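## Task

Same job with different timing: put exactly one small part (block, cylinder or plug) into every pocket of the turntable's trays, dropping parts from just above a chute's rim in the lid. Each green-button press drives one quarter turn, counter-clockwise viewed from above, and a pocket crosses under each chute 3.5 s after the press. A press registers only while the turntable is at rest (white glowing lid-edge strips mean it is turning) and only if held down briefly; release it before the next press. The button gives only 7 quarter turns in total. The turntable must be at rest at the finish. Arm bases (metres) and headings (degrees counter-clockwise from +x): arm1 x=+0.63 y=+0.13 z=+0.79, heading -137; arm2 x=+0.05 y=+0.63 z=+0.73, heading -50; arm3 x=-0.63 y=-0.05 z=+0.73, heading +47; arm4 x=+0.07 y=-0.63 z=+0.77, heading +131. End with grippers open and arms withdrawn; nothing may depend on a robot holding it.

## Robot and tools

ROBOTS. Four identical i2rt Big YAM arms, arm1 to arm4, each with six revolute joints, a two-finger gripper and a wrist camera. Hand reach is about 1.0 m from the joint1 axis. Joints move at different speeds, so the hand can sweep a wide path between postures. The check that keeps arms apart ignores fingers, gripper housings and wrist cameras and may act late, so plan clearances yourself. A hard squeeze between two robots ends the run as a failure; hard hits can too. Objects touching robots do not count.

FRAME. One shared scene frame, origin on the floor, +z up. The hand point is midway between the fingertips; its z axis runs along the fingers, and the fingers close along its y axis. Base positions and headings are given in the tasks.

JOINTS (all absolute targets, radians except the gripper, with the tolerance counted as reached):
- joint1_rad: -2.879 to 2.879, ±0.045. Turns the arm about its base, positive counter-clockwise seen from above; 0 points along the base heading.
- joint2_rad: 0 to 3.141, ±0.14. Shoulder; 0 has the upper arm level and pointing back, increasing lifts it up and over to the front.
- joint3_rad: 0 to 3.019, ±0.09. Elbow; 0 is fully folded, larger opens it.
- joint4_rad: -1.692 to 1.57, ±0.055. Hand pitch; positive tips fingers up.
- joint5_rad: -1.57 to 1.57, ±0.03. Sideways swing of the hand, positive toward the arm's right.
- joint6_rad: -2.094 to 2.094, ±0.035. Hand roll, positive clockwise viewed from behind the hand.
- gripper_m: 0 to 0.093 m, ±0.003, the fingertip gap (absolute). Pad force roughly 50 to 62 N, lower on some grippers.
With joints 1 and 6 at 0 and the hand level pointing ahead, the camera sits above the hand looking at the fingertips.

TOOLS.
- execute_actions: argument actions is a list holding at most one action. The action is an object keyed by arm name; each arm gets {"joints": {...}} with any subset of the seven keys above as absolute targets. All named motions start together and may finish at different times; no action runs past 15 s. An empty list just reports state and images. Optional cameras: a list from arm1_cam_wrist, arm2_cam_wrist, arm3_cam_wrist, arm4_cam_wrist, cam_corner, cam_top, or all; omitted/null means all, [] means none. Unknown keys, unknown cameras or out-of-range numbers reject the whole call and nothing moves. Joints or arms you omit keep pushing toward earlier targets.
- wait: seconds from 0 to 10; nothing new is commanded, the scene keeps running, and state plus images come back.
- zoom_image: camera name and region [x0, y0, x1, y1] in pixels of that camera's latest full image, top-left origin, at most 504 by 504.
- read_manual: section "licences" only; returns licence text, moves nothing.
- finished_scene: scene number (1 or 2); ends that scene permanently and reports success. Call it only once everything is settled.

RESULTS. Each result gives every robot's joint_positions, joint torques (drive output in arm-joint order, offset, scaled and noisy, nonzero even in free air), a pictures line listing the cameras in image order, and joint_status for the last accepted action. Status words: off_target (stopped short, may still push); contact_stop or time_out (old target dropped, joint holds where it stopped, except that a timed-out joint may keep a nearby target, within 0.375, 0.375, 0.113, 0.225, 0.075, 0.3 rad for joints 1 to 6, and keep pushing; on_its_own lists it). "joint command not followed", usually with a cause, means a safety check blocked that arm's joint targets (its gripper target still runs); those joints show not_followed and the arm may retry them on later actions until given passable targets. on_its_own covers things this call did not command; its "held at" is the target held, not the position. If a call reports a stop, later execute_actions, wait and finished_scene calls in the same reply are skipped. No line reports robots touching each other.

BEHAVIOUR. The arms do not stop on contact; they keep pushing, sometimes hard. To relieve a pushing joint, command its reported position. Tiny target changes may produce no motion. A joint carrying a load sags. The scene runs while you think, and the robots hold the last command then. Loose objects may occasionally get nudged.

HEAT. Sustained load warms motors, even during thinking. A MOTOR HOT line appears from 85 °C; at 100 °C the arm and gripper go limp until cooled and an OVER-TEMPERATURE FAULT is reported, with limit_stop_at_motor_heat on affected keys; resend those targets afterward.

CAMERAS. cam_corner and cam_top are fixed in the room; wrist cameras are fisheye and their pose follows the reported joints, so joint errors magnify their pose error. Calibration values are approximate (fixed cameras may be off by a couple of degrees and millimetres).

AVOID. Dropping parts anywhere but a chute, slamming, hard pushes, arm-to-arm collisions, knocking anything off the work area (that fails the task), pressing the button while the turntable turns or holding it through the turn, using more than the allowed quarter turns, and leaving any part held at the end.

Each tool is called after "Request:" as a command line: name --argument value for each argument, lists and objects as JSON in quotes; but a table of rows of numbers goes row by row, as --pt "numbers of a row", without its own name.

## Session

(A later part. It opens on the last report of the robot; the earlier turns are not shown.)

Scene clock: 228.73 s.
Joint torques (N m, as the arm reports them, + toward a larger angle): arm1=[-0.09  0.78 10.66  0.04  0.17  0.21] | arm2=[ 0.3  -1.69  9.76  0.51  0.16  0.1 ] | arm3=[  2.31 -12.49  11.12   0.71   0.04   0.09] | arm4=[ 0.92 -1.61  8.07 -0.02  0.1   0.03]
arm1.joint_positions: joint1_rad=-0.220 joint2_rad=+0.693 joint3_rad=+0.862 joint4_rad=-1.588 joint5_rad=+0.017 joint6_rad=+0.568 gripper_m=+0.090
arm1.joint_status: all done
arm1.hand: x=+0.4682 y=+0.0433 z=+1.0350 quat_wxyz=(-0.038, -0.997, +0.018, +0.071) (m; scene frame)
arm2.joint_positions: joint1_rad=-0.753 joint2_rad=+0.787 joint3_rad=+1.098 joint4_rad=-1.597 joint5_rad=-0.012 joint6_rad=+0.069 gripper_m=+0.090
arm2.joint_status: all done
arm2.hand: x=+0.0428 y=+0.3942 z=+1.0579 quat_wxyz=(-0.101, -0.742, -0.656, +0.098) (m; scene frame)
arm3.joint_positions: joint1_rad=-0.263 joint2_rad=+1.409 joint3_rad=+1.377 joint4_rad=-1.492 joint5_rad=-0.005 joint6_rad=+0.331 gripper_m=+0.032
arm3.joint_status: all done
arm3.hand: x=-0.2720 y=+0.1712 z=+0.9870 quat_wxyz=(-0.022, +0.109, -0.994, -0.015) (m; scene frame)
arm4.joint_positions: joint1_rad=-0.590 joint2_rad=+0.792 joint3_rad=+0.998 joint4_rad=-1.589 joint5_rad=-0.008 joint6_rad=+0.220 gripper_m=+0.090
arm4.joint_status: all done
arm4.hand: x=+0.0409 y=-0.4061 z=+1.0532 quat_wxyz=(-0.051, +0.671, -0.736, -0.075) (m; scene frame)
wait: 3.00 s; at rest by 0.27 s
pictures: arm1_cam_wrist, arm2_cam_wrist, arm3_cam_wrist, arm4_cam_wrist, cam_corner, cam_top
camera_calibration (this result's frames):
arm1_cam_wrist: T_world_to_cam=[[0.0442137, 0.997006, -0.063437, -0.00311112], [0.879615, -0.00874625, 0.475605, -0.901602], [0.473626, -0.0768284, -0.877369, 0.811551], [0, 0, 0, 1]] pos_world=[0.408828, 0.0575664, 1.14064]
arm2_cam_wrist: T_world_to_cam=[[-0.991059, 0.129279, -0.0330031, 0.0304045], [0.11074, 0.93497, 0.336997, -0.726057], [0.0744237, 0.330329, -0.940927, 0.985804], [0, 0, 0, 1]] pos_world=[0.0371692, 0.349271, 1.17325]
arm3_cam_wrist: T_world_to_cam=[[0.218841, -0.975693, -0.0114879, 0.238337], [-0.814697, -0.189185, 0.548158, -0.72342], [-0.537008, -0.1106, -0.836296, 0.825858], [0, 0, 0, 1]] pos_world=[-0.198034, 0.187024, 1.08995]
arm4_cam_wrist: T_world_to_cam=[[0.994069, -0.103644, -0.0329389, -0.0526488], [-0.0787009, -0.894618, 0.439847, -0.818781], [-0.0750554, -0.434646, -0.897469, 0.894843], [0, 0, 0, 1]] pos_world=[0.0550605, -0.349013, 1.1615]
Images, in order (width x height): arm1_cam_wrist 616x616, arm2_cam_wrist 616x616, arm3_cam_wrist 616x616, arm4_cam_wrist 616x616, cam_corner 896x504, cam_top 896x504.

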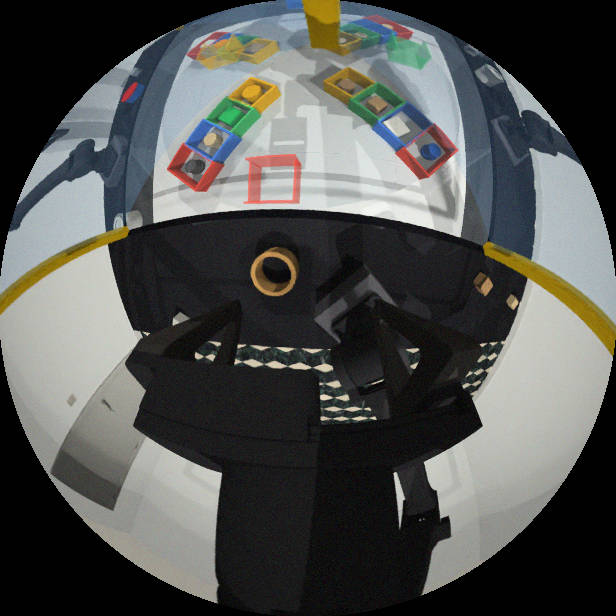

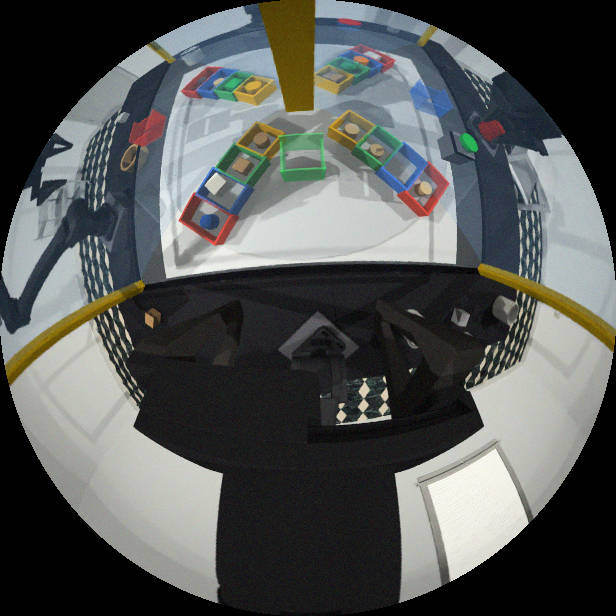

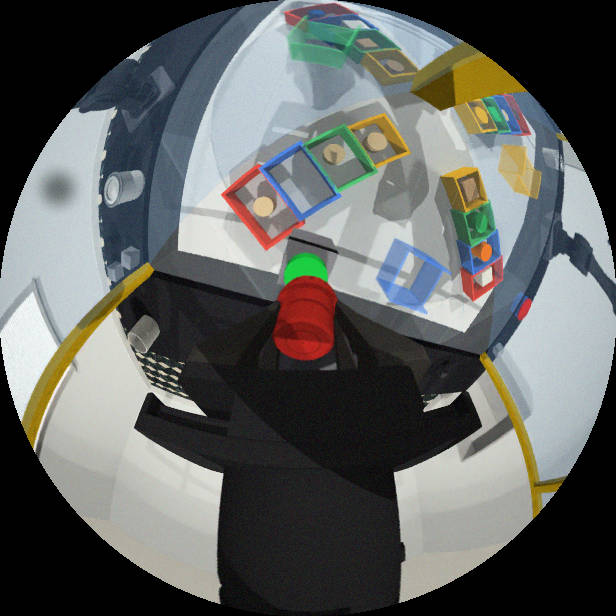

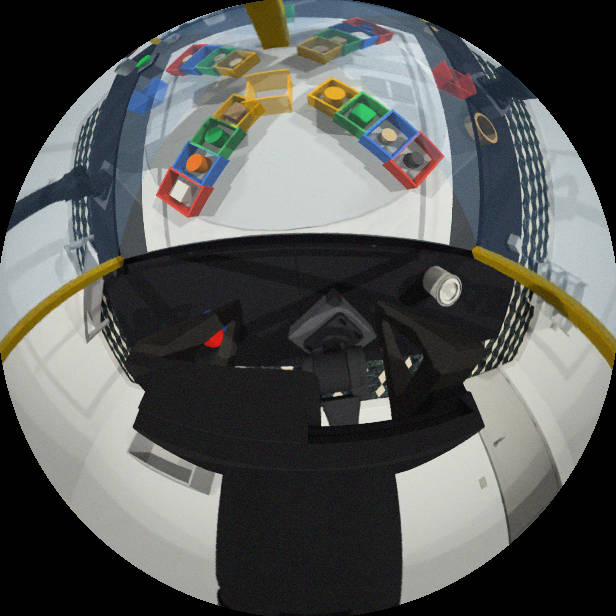

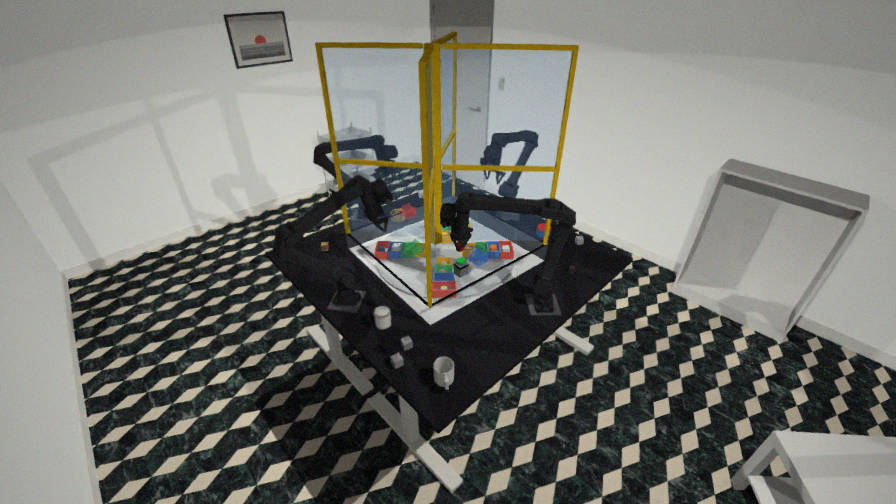

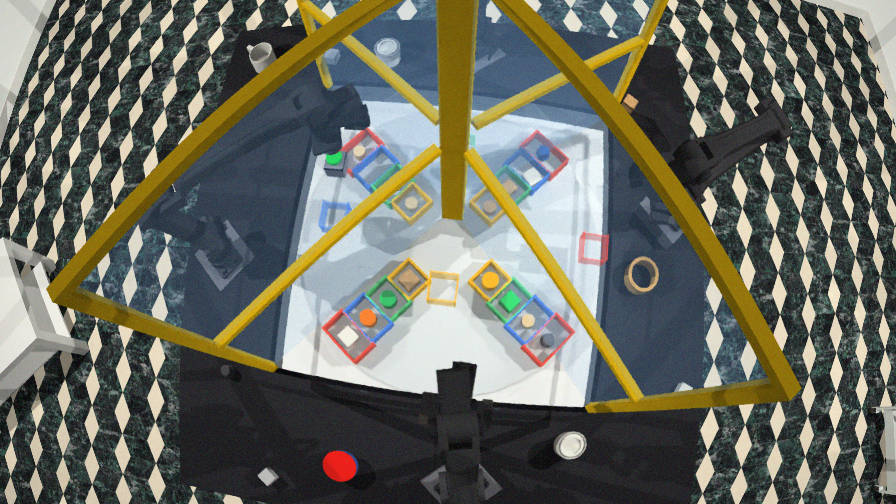

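One pocket left.

Request:
execute_actions --actions '[{"arm3":{"joints":{"joint2_rad":1.445,"joint3_rad":1.25,"joint4_rad":-1.36}}}]' --cameras '[]'

Request:
execute_actions --actions '[{"arm3":{"joints":{"joint2_rad":1.28,"joint4_rad":-1.5}}}]' --cameras '[]'

Request:
execute_actions --actions '[{"arm3":{"joints":{"joint1_rad":-0.588,"joint2_rad":1.33,"joint3_rad":1.18,"joint4_rad":-1.395}}}]' --cameras '[]'

Request:
wait --seconds 0.6

Request:
execute_actions --actions '[{"arm3":{"joints":{"gripper_m":0.09}}}]' --cameras '[]'

Request:
execute_actions --actions '[{"arm3":{"joints":{"joint2_rad":0.8,"joint3_rad":1.1,"joint4_rad":-1.6}}}]' --cameras '[]'

Request:
wait --seconds 4

Scene clock: 238.20 s.
Joint torques (N m, as the arm reports them, + toward a larger angle): arm1=[-0.09  0.74 10.65  0.03  0.16  0.21] | arm2=[ 0.1  -1.62  9.78  0.61  0.17  0.1 ] | arm3=[  1.9  -11.14   7.61   1.08   0.06   0.08] | arm4=[ 0.98 -2.07  8.   -0.01  0.15  0.  ]
arm1.joint_positions: joint1_rad=-0.220 joint2_rad=+0.693 joint3_rad=+0.862 joint4_rad=-1.588 joint5_rad=+0.017 joint6_rad=+0.568 gripper_m=+0.090
arm1.joint_status: not commanded
arm1.hand: x=+0.4682 y=+0.0433 z=+1.0350 quat_wxyz=(-0.038, -0.997, +0.018, +0.071) (m; scene frame)
arm2.joint_positions: joint1_rad=-0.753 joint2_rad=+0.787 joint3_rad=+1.098 joint4_rad=-1.597 joint5_rad=-0.012 joint6_rad=+0.069 gripper_m=+0.090
arm2.joint_status: not commanded
arm2.hand: x=+0.0428 y=+0.3942 z=+1.0579 quat_wxyz=(-0.101, -0.742, -0.656, +0.098) (m; scene frame)
arm3.joint_positions: joint1_rad=-0.263 joint2_rad=+1.435 joint3_rad=+1.256 joint4_rad=-1.372 joint5_rad=-0.006 joint6_rad=+0.332 gripper_m=+0.032
arm3.joint_status: all done
arm3.hand: x=-0.2738 y=+0.1704 z=+0.9306 quat_wxyz=(-0.010, +0.108, -0.994, -0.009) (m; scene frame)
arm4.joint_positions: joint1_rad=-0.590 joint2_rad=+0.792 joint3_rad=+0.998 joint4_rad=-1.589 joint5_rad=-0.008 joint6_rad=+0.220 gripper_m=+0.090
arm4.joint_status: not commanded
arm4.hand: x=+0.0409 y=-0.4061 z=+1.0532 quat_wxyz=(-0.051, +0.671, -0.736, -0.075) (m; scene frame)
pictures: none
No camera images: the call's "cameras" was empty. Leave "cameras" out to get every camera's image.

Scene clock: 239.33 s.
Joint torques (N m, as the arm reports them, + toward a larger angle): arm1=[-0.09  0.68 10.64  0.04  0.17  0.21] | arm2=[ 0.35 -1.66  9.77  0.51  0.15  0.11] | arm3=[ 2.19 -9.23  8.53  0.18  0.09  0.07] | arm4=[ 0.64 -1.8   8.08  0.01  0.13  0.  ]
arm1.joint_positions: joint1_rad=-0.220 joint2_rad=+0.693 joint3_rad=+0.862 joint4_rad=-1.588 joint5_rad=+0.017 joint6_rad=+0.568 gripper_m=+0.090
arm1.joint_status: not commanded
arm1.hand: x=+0.4682 y=+0.0433 z=+1.0350 quat_wxyz=(-0.038, -0.997, +0.018, +0.071) (m; scene frame)
arm2.joint_positions: joint1_rad=-0.753 joint2_rad=+0.787 joint3_rad=+1.098 joint4_rad=-1.597 joint5_rad=-0.012 joint6_rad=+0.069 gripper_m=+0.090
arm2.joint_status: not commanded
arm2.hand: x=+0.0428 y=+0.3942 z=+1.0579 quat_wxyz=(-0.101, -0.742, -0.656, +0.098) (m; scene frame)
arm3.joint_positions: joint1_rad=-0.263 joint2_rad=+1.277 joint3_rad=+1.245 joint4_rad=-1.490 joint5_rad=-0.006 joint6_rad=+0.332 gripper_m=+0.032
arm3.joint_status: all done
arm3.hand: x=-0.3148 y=+0.1452 z=+0.9842 quat_wxyz=(-0.023, +0.108, -0.994, -0.015) (m; scene frame)
arm4.joint_positions: joint1_rad=-0.590 joint2_rad=+0.792 joint3_rad=+0.998 joint4_rad=-1.589 joint5_rad=-0.008 joint6_rad=+0.220 gripper_m=+0.090
arm4.joint_status: not commanded
arm4.hand: x=+0.0409 y=-0.4061 z=+1.0532 quat_wxyz=(-0.051, +0.671, -0.736, -0.075) (m; scene frame)
pictures: none
No camera images: the call's "cameras" was empty. Leave "cameras" out to get every camera's image.

Scene clock: 240.33 s.
Joint torques (N m, as the arm reports them, + toward a larger angle): arm1=[-0.11  0.69 10.65  0.04  0.17  0.21] | arm2=[ 0.07 -1.79  9.85  0.55  0.17  0.11] | arm3=[  2.78 -11.24   8.26   0.99  -0.06   0.07] | arm4=[ 0.59 -2.05  8.07 -0.13  0.12  0.04]
arm1.joint_positions: joint1_rad=-0.220 joint2_rad=+0.693 joint3_rad=+0.862 joint4_rad=-1.588 joint5_rad=+0.017 joint6_rad=+0.568 gripper_m=+0.090
arm1.joint_status: not commanded
arm1.hand: x=+0.4682 y=+0.0433 z=+1.0350 quat_wxyz=(-0.038, -0.997, +0.018, +0.071) (m; scene frame)
arm2.joint_positions: joint1_rad=-0.753 joint2_rad=+0.787 joint3_rad=+1.098 joint4_rad=-1.597 joint5_rad=-0.012 joint6_rad=+0.069 gripper_m=+0.090
arm2.joint_status: not commanded
arm2.hand: x=+0.0428 y=+0.3942 z=+1.0579 quat_wxyz=(-0.101, -0.742, -0.656, +0.098) (m; scene frame)
arm3.joint_positions: joint1_rad=-0.595 joint2_rad=+1.341 joint3_rad=+1.175 joint4_rad=-1.406 joint5_rad=-0.003 joint6_rad=+0.332 gripper_m=+0.032
arm3.joint_status: all done
arm3.hand: x=-0.2615 y=+0.0331 z=+0.9346 quat_wxyz=(-0.001, -0.057, -0.998, -0.004) (m; scene frame)
arm4.joint_positions: joint1_rad=-0.590 joint2_rad=+0.792 joint3_rad=+0.998 joint4_rad=-1.589 joint5_rad=-0.008 joint6_rad=+0.220 gripper_m=+0.090
arm4.joint_status: not commanded
arm4.hand: x=+0.0409 y=-0.4061 z=+1.0532 quat_wxyz=(-0.051, +0.671, -0.736, -0.075) (m; scene frame)
pictures: none
No camera images: the call's "cameras" was empty. Leave "cameras" out to get every camera's image.

Scene clock: 240.93 s.
Joint torques (N m, as the arm reports them, + toward a larger angle): arm1=[-0.11  0.79 10.65  0.05  0.17  0.21] | arm2=[ 0.38 -1.4   9.76  0.57  0.14  0.12] | arm3=[  1.95 -11.47   8.22   1.02  -0.03   0.07] | arm4=[ 1.07 -2.26  7.99  0.03  0.12  0.01]
arm1.joint_positions: joint1_rad=-0.220 joint2_rad=+0.693 joint3_rad=+0.862 joint4_rad=-1.588 joint5_rad=+0.017 joint6_rad=+0.568 gripper_m=+0.090
arm1.joint_status: not commanded
arm1.hand: x=+0.4682 y=+0.0433 z=+1.0350 quat_wxyz=(-0.038, -0.997, +0.018, +0.071) (m; scene frame)
arm2.joint_positions: joint1_rad=-0.753 joint2_rad=+0.787 joint3_rad=+1.098 joint4_rad=-1.597 joint5_rad=-0.012 joint6_rad=+0.069 gripper_m=+0.090
arm2.joint_status: not commanded
arm2.hand: x=+0.0428 y=+0.3942 z=+1.0579 quat_wxyz=(-0.101, -0.742, -0.656, +0.098) (m; scene frame)
arm3.joint_positions: joint1_rad=-0.595 joint2_rad=+1.341 joint3_rad=+1.175 joint4_rad=-1.406 joint5_rad=-0.003 joint6_rad=+0.332 gripper_m=+0.032
arm3.joint_status: all done
arm3.hand: x=-0.2615 y=+0.0331 z=+0.9346 quat_wxyz=(-0.001, -0.057, -0.998, -0.004) (m; scene frame)
arm4.joint_positions: joint1_rad=-0.590 joint2_rad=+0.792 joint3_rad=+0.998 joint4_rad=-1.589 joint5_rad=-0.008 joint6_rad=+0.220 gripper_m=+0.090
arm4.joint_status: not commanded
arm4.hand: x=+0.0409 y=-0.4061 z=+1.0532 quat_wxyz=(-0.051, +0.671, -0.736, -0.075) (m; scene frame)
wait: 0.60 s; at rest by 0.27 s
pictures: arm1_cam_wrist, arm2_cam_wrist, arm3_cam_wrist, arm4_cam_wrist, cam_corner, cam_top
camera_calibration (this result's frames):
arm1_cam_wrist: T_world_to_cam=[[0.0442137, 0.997006, -0.063437, -0.00311112], [0.879615, -0.00874625, 0.475605, -0.901602], [0.473626, -0.0768284, -0.877369, 0.811551], [0, 0, 0, 1]] pos_world=[0.408828, 0.0575664, 1.14064]
arm2_cam_wrist: T_world_to_cam=[[-0.991059, 0.129279, -0.0330031, 0.0304045], [0.11074, 0.93497, 0.336997, -0.726057], [0.0744237, 0.330329, -0.940927, 0.985804], [0, 0, 0, 1]] pos_world=[0.0371692, 0.349271, 1.17325]
arm3_cam_wrist: T_world_to_cam=[[-0.111427, -0.993762, 0.00449913, -0.0000071897], [-0.804562, 0.0928685, 0.586562, -0.754826], [-0.583322, 0.0617393, -0.809891, 0.729878], [0, 0, 0, 1]] pos_world=[-0.181552, 0.0250303, 1.03387]
arm4_cam_wrist: T_world_to_cam=[[0.994069, -0.103644, -0.0329389, -0.0526488], [-0.0787009, -0.894618, 0.439847, -0.818781], [-0.0750554, -0.434646, -0.897469, 0.894843], [0, 0, 0, 1]] pos_world=[0.0550605, -0.349013, 1.1615]
Images, in order (width x height): arm1_cam_wrist 616x616, arm2_cam_wrist 616x616, arm3_cam_wrist 616x616, arm4_cam_wrist 616x616, cam_corner 896x504, cam_top 896x504.

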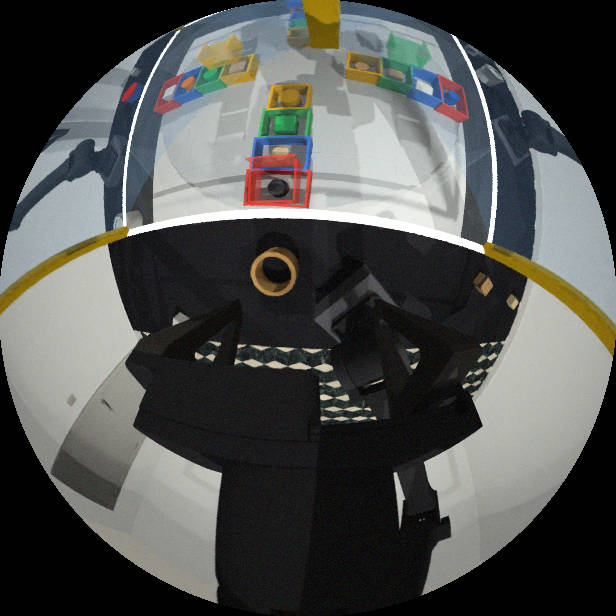

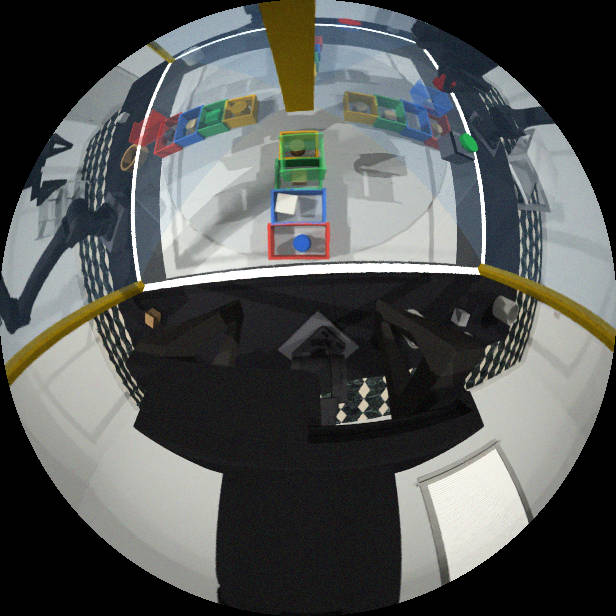

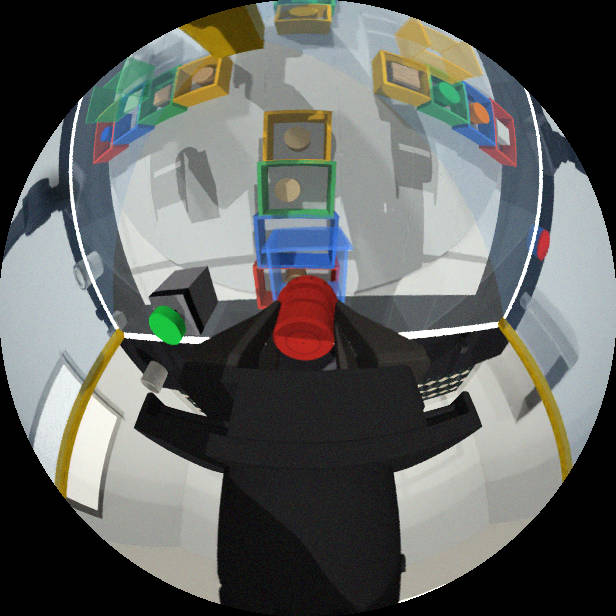

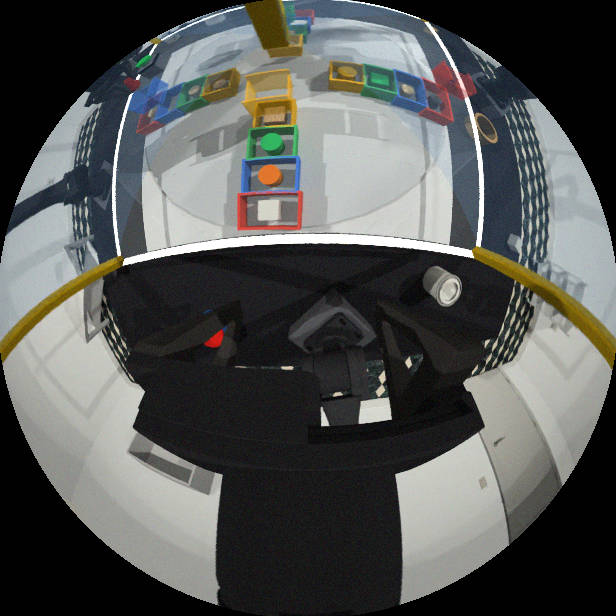

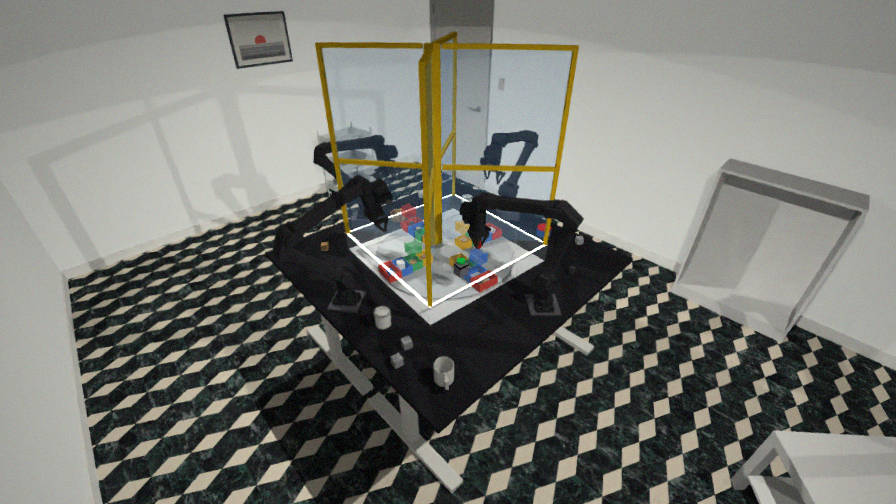

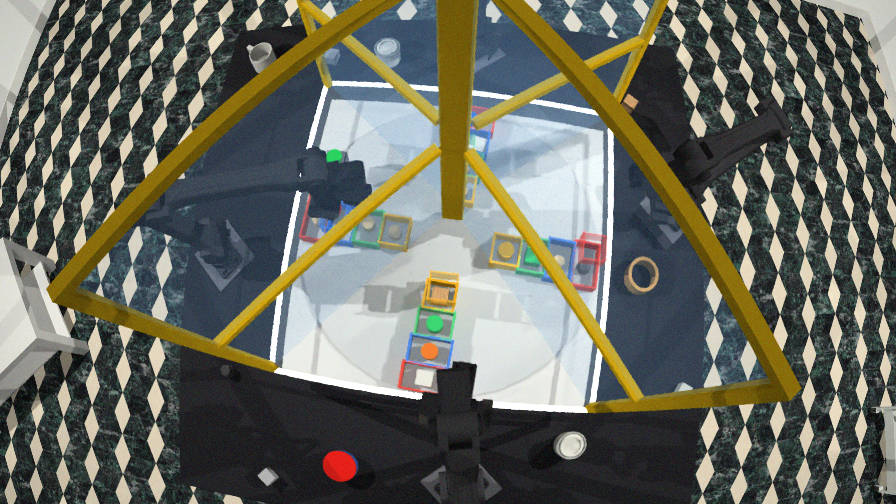

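Scene clock: 241.60 s.
Joint torques (N m, as the arm reports them, + toward a larger angle): arm1=[-0.14  0.76 10.66  0.04  0.17  0.21] | arm2=[ 0.35 -1.76  9.76  0.58  0.16  0.13] | arm3=[  2.24 -11.08   8.21   1.    -0.04   0.11] | arm4=[ 0.53 -1.83  8.17 -0.08  0.14  0.04]
arm1.joint_positions: joint1_rad=-0.220 joint2_rad=+0.693 joint3_rad=+0.862 joint4_rad=-1.588 joint5_rad=+0.017 joint6_rad=+0.568 gripper_m=+0.090
arm1.joint_status: not commanded
arm1.hand: x=+0.4682 y=+0.0433 z=+1.0350 quat_wxyz=(-0.038, -0.997, +0.018, +0.071) (m; scene frame)
arm2.joint_positions: joint1_rad=-0.753 joint2_rad=+0.787 joint3_rad=+1.098 joint4_rad=-1.597 joint5_rad=-0.012 joint6_rad=+0.069 gripper_m=+0.090
arm2.joint_status: not commanded
arm2.hand: x=+0.0428 y=+0.3942 z=+1.0579 quat_wxyz=(-0.101, -0.742, -0.656, +0.098) (m; scene frame)
arm3.joint_positions: joint1_rad=-0.595 joint2_rad=+1.340 joint3_rad=+1.175 joint4_rad=-1.406 joint5_rad=-0.003 joint6_rad=+0.332 gripper_m=+0.090
arm3.joint_status: all done
arm3.hand: x=-0.2616 y=+0.0331 z=+0.9350 quat_wxyz=(-0.001, -0.057, -0.998, -0.004) (m; scene frame)
arm4.joint_positions: joint1_rad=-0.590 joint2_rad=+0.792 joint3_rad=+0.998 joint4_rad=-1.589 joint5_rad=-0.008 joint6_rad=+0.220 gripper_m=+0.090
arm4.joint_status: not commanded
arm4.hand: x=+0.0409 y=-0.4061 z=+1.0532 quat_wxyz=(-0.051, +0.671, -0.736, -0.075) (m; scene frame)
pictures: none
No camera images: the call's "cameras" was empty. Leave "cameras" out to get every camera's image.

Scene clock: 243.00 s.
Joint torques (N m, as the arm reports them, + toward a larger angle): arm1=[-0.13  0.69 10.67  0.04  0.16  0.22] | arm2=[ 0.4  -1.64  9.74  0.56  0.15  0.13] | arm3=[ 1.86 -1.66  8.55  0.66 -0.03  0.09] | arm4=[ 0.79 -1.81  8.15  0.13  0.13  0.04]
arm1.joint_positions: joint1_rad=-0.220 joint2_rad=+0.693 joint3_rad=+0.862 joint4_rad=-1.588 joint5_rad=+0.017 joint6_rad=+0.568 gripper_m=+0.090
arm1.joint_status: not commanded
arm1.hand: x=+0.4682 y=+0.0433 z=+1.0350 quat_wxyz=(-0.038, -0.997, +0.018, +0.071) (m; scene frame)
arm2.joint_positions: joint1_rad=-0.753 joint2_rad=+0.787 joint3_rad=+1.098 joint4_rad=-1.597 joint5_rad=-0.012 joint6_rad=+0.069 gripper_m=+0.090
arm2.joint_status: not commanded
arm2.hand: x=+0.0428 y=+0.3942 z=+1.0579 quat_wxyz=(-0.101, -0.742, -0.656, +0.098) (m; scene frame)
arm3.joint_positions: joint1_rad=-0.595 joint2_rad=+0.798 joint3_rad=+1.091 joint4_rad=-1.591 joint5_rad=-0.003 joint6_rad=+0.332 gripper_m=+0.090
arm3.joint_status: all done
arm3.hand: x=-0.3989 y=+0.0022 z=+1.0507 quat_wxyz=(-0.132, -0.057, -0.989, -0.041) (m; scene frame)
arm4.joint_positions: joint1_rad=-0.590 joint2_rad=+0.792 joint3_rad=+0.998 joint4_rad=-1.589 joint5_rad=-0.008 joint6_rad=+0.220 gripper_m=+0.090
arm4.joint_status: not commanded
arm4.hand: x=+0.0409 y=-0.4061 z=+1.0532 quat_wxyz=(-0.051, +0.671, -0.736, -0.075) (m; scene frame)
pictures: none
No camera images: the call's "cameras" was empty. Leave "cameras" out to get every camera's image.

Scene clock: 247.00 s.
Joint torques (N m, as the arm reports them, + toward a larger angle): arm1=[-0.13  0.77 10.66  0.02  0.17  0.22] | arm2=[ 0.29 -1.72  9.79  0.56  0.16  0.12] | arm3=[ 2.02 -1.38  8.69  0.69 -0.04  0.04] | arm4=[ 1.21 -1.76  8.15  0.01  0.14  0.02]
arm1.joint_positions: joint1_rad=-0.220 joint2_rad=+0.693 joint3_rad=+0.862 joint4_rad=-1.588 joint5_rad=+0.017 joint6_rad=+0.568 gripper_m=+0.090
arm1.joint_status: not commanded
arm1.hand: x=+0.4682 y=+0.0433 z=+1.0350 quat_wxyz=(-0.038, -0.997, +0.018, +0.071) (m; scene frame)
arm2.joint_positions: joint1_rad=-0.753 joint2_rad=+0.787 joint3_rad=+1.098 joint4_rad=-1.597 joint5_rad=-0.012 joint6_rad=+0.069 gripper_m=+0.090
arm2.joint_status: not commanded
arm2.hand: x=+0.0428 y=+0.3942 z=+1.0579 quat_wxyz=(-0.101, -0.742, -0.656, +0.098) (m; scene frame)
arm3.joint_positions: joint1_rad=-0.595 joint2_rad=+0.798 joint3_rad=+1.091 joint4_rad=-1.591 joint5_rad=-0.003 joint6_rad=+0.332 gripper_m=+0.090
arm3.joint_status: all done
arm3.hand: x=-0.3989 y=+0.0022 z=+1.0507 quat_wxyz=(-0.132, -0.057, -0.989, -0.041) (m; scene frame)
arm4.joint_positions: joint1_rad=-0.590 joint2_rad=+0.792 joint3_rad=+0.998 joint4_rad=-1.589 joint5_rad=-0.008 joint6_rad=+0.220 gripper_m=+0.090
arm4.joint_status: not commanded
arm4.hand: x=+0.0409 y=-0.4061 z=+1.0532 quat_wxyz=(-0.051, +0.671, -0.736, -0.075) (m; scene frame)
wait: 4.00 s; at rest by 0.27 s
pictures: arm1_cam_wrist, arm2_cam_wrist, arm3_cam_wrist, arm4_cam_wrist, cam_corner, cam_top
camera_calibration (this result's frames):
arm1_cam_wrist: T_world_to_cam=[[0.0442137, 0.997006, -0.063437, -0.00311112], [0.879615, -0.00874625, 0.475605, -0.901602], [0.473626, -0.0768284, -0.877369, 0.811551], [0, 0, 0, 1]] pos_world=[0.408828, 0.0575664, 1.14064]
arm2_cam_wrist: T_world_to_cam=[[-0.991059, 0.129279, -0.0330031, 0.0304045], [0.11074, 0.93497, 0.336997, -0.726057], [0.0744237, 0.330329, -0.940927, 0.985804], [0, 0, 0, 1]] pos_world=[0.0371692, 0.349271, 1.17325]
arm3_cam_wrist: T_world_to_cam=[[-0.102061, -0.991288, -0.0832581, 0.0493661], [-0.931523, 0.0658675, 0.357668, -0.740753], [-0.349067, 0.114061, -0.93013, 0.965292], [0, 0, 0, 1]] pos_world=[-0.348038, -0.0123744, 1.1669]
arm4_cam_wrist: T_world_to_cam=[[0.994069, -0.103644, -0.0329389, -0.0526488], [-0.0787009, -0.894618, 0.439847, -0.818781], [-0.0750554, -0.434646, -0.897469, 0.894843], [0, 0, 0, 1]] pos_world=[0.0550605, -0.349013, 1.1615]
Images, in order (width x height): arm1_cam_wrist 616x616, arm2_cam_wrist 616x616, arm3_cam_wrist 616x616, arm4_cam_wrist 616x616, cam_corner 896x504, cam_top 896x504.

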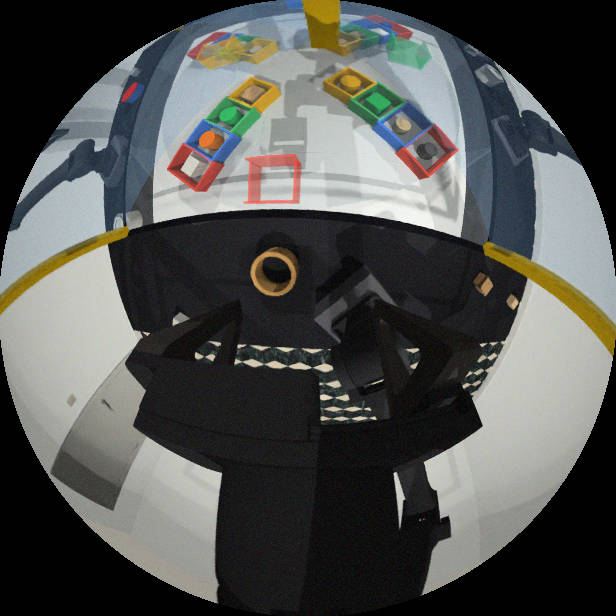

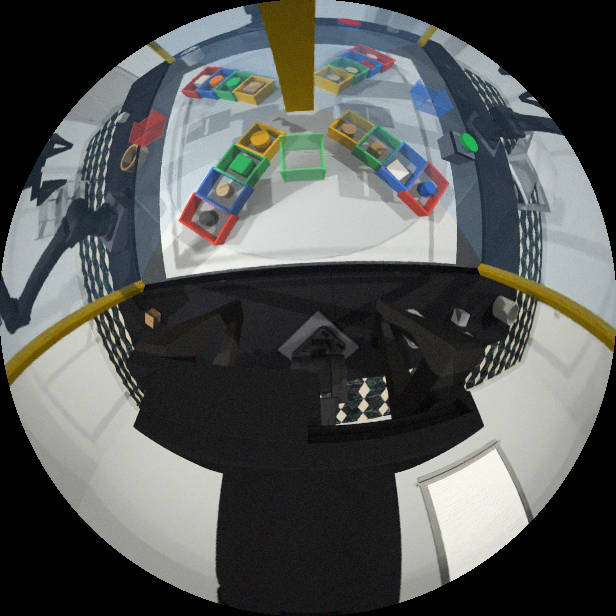

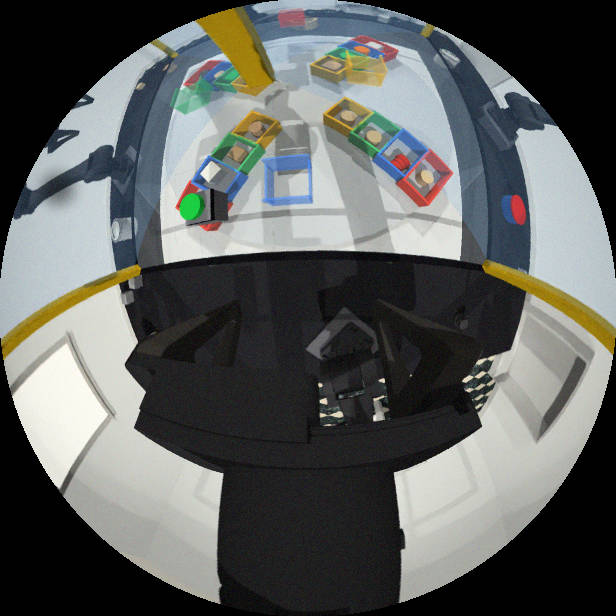

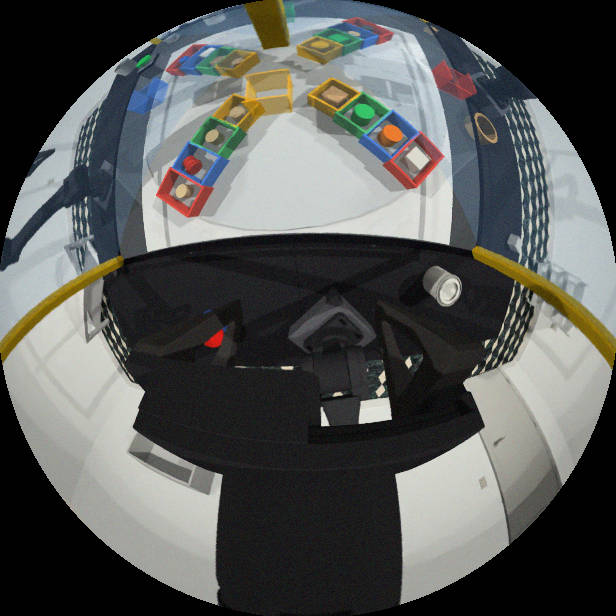

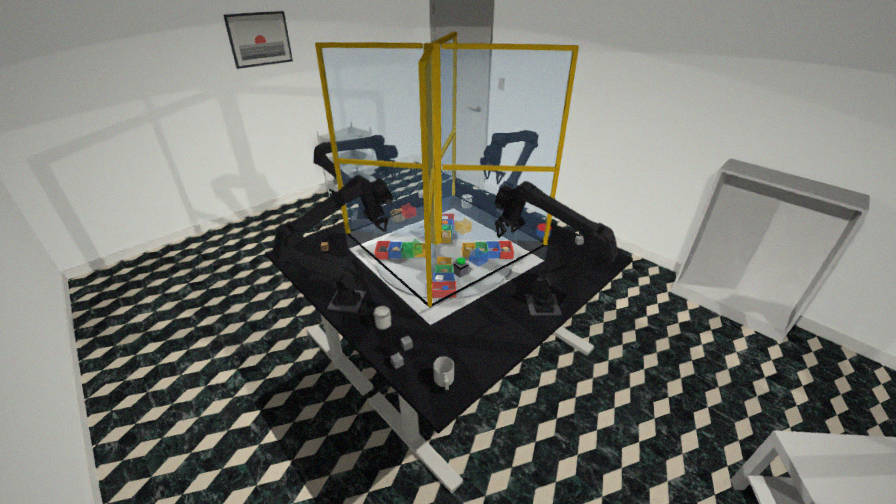

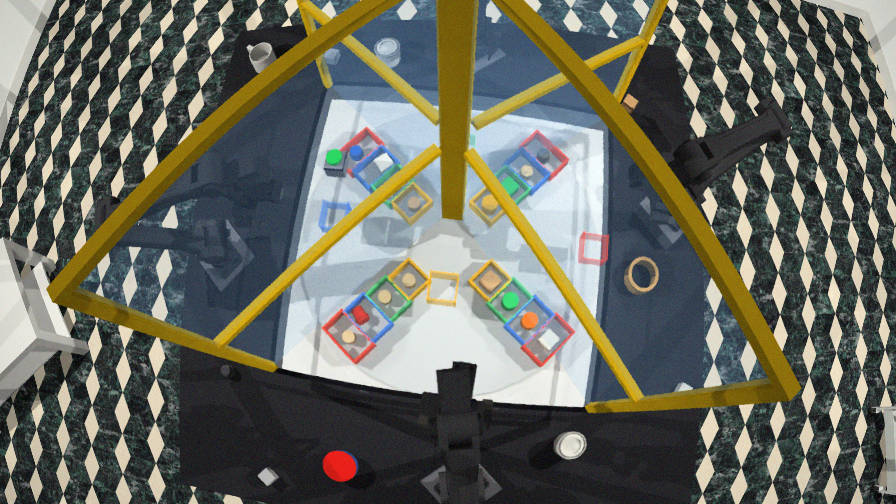

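Request:
finished_scene --scene 2

The scene is finished: the task was done.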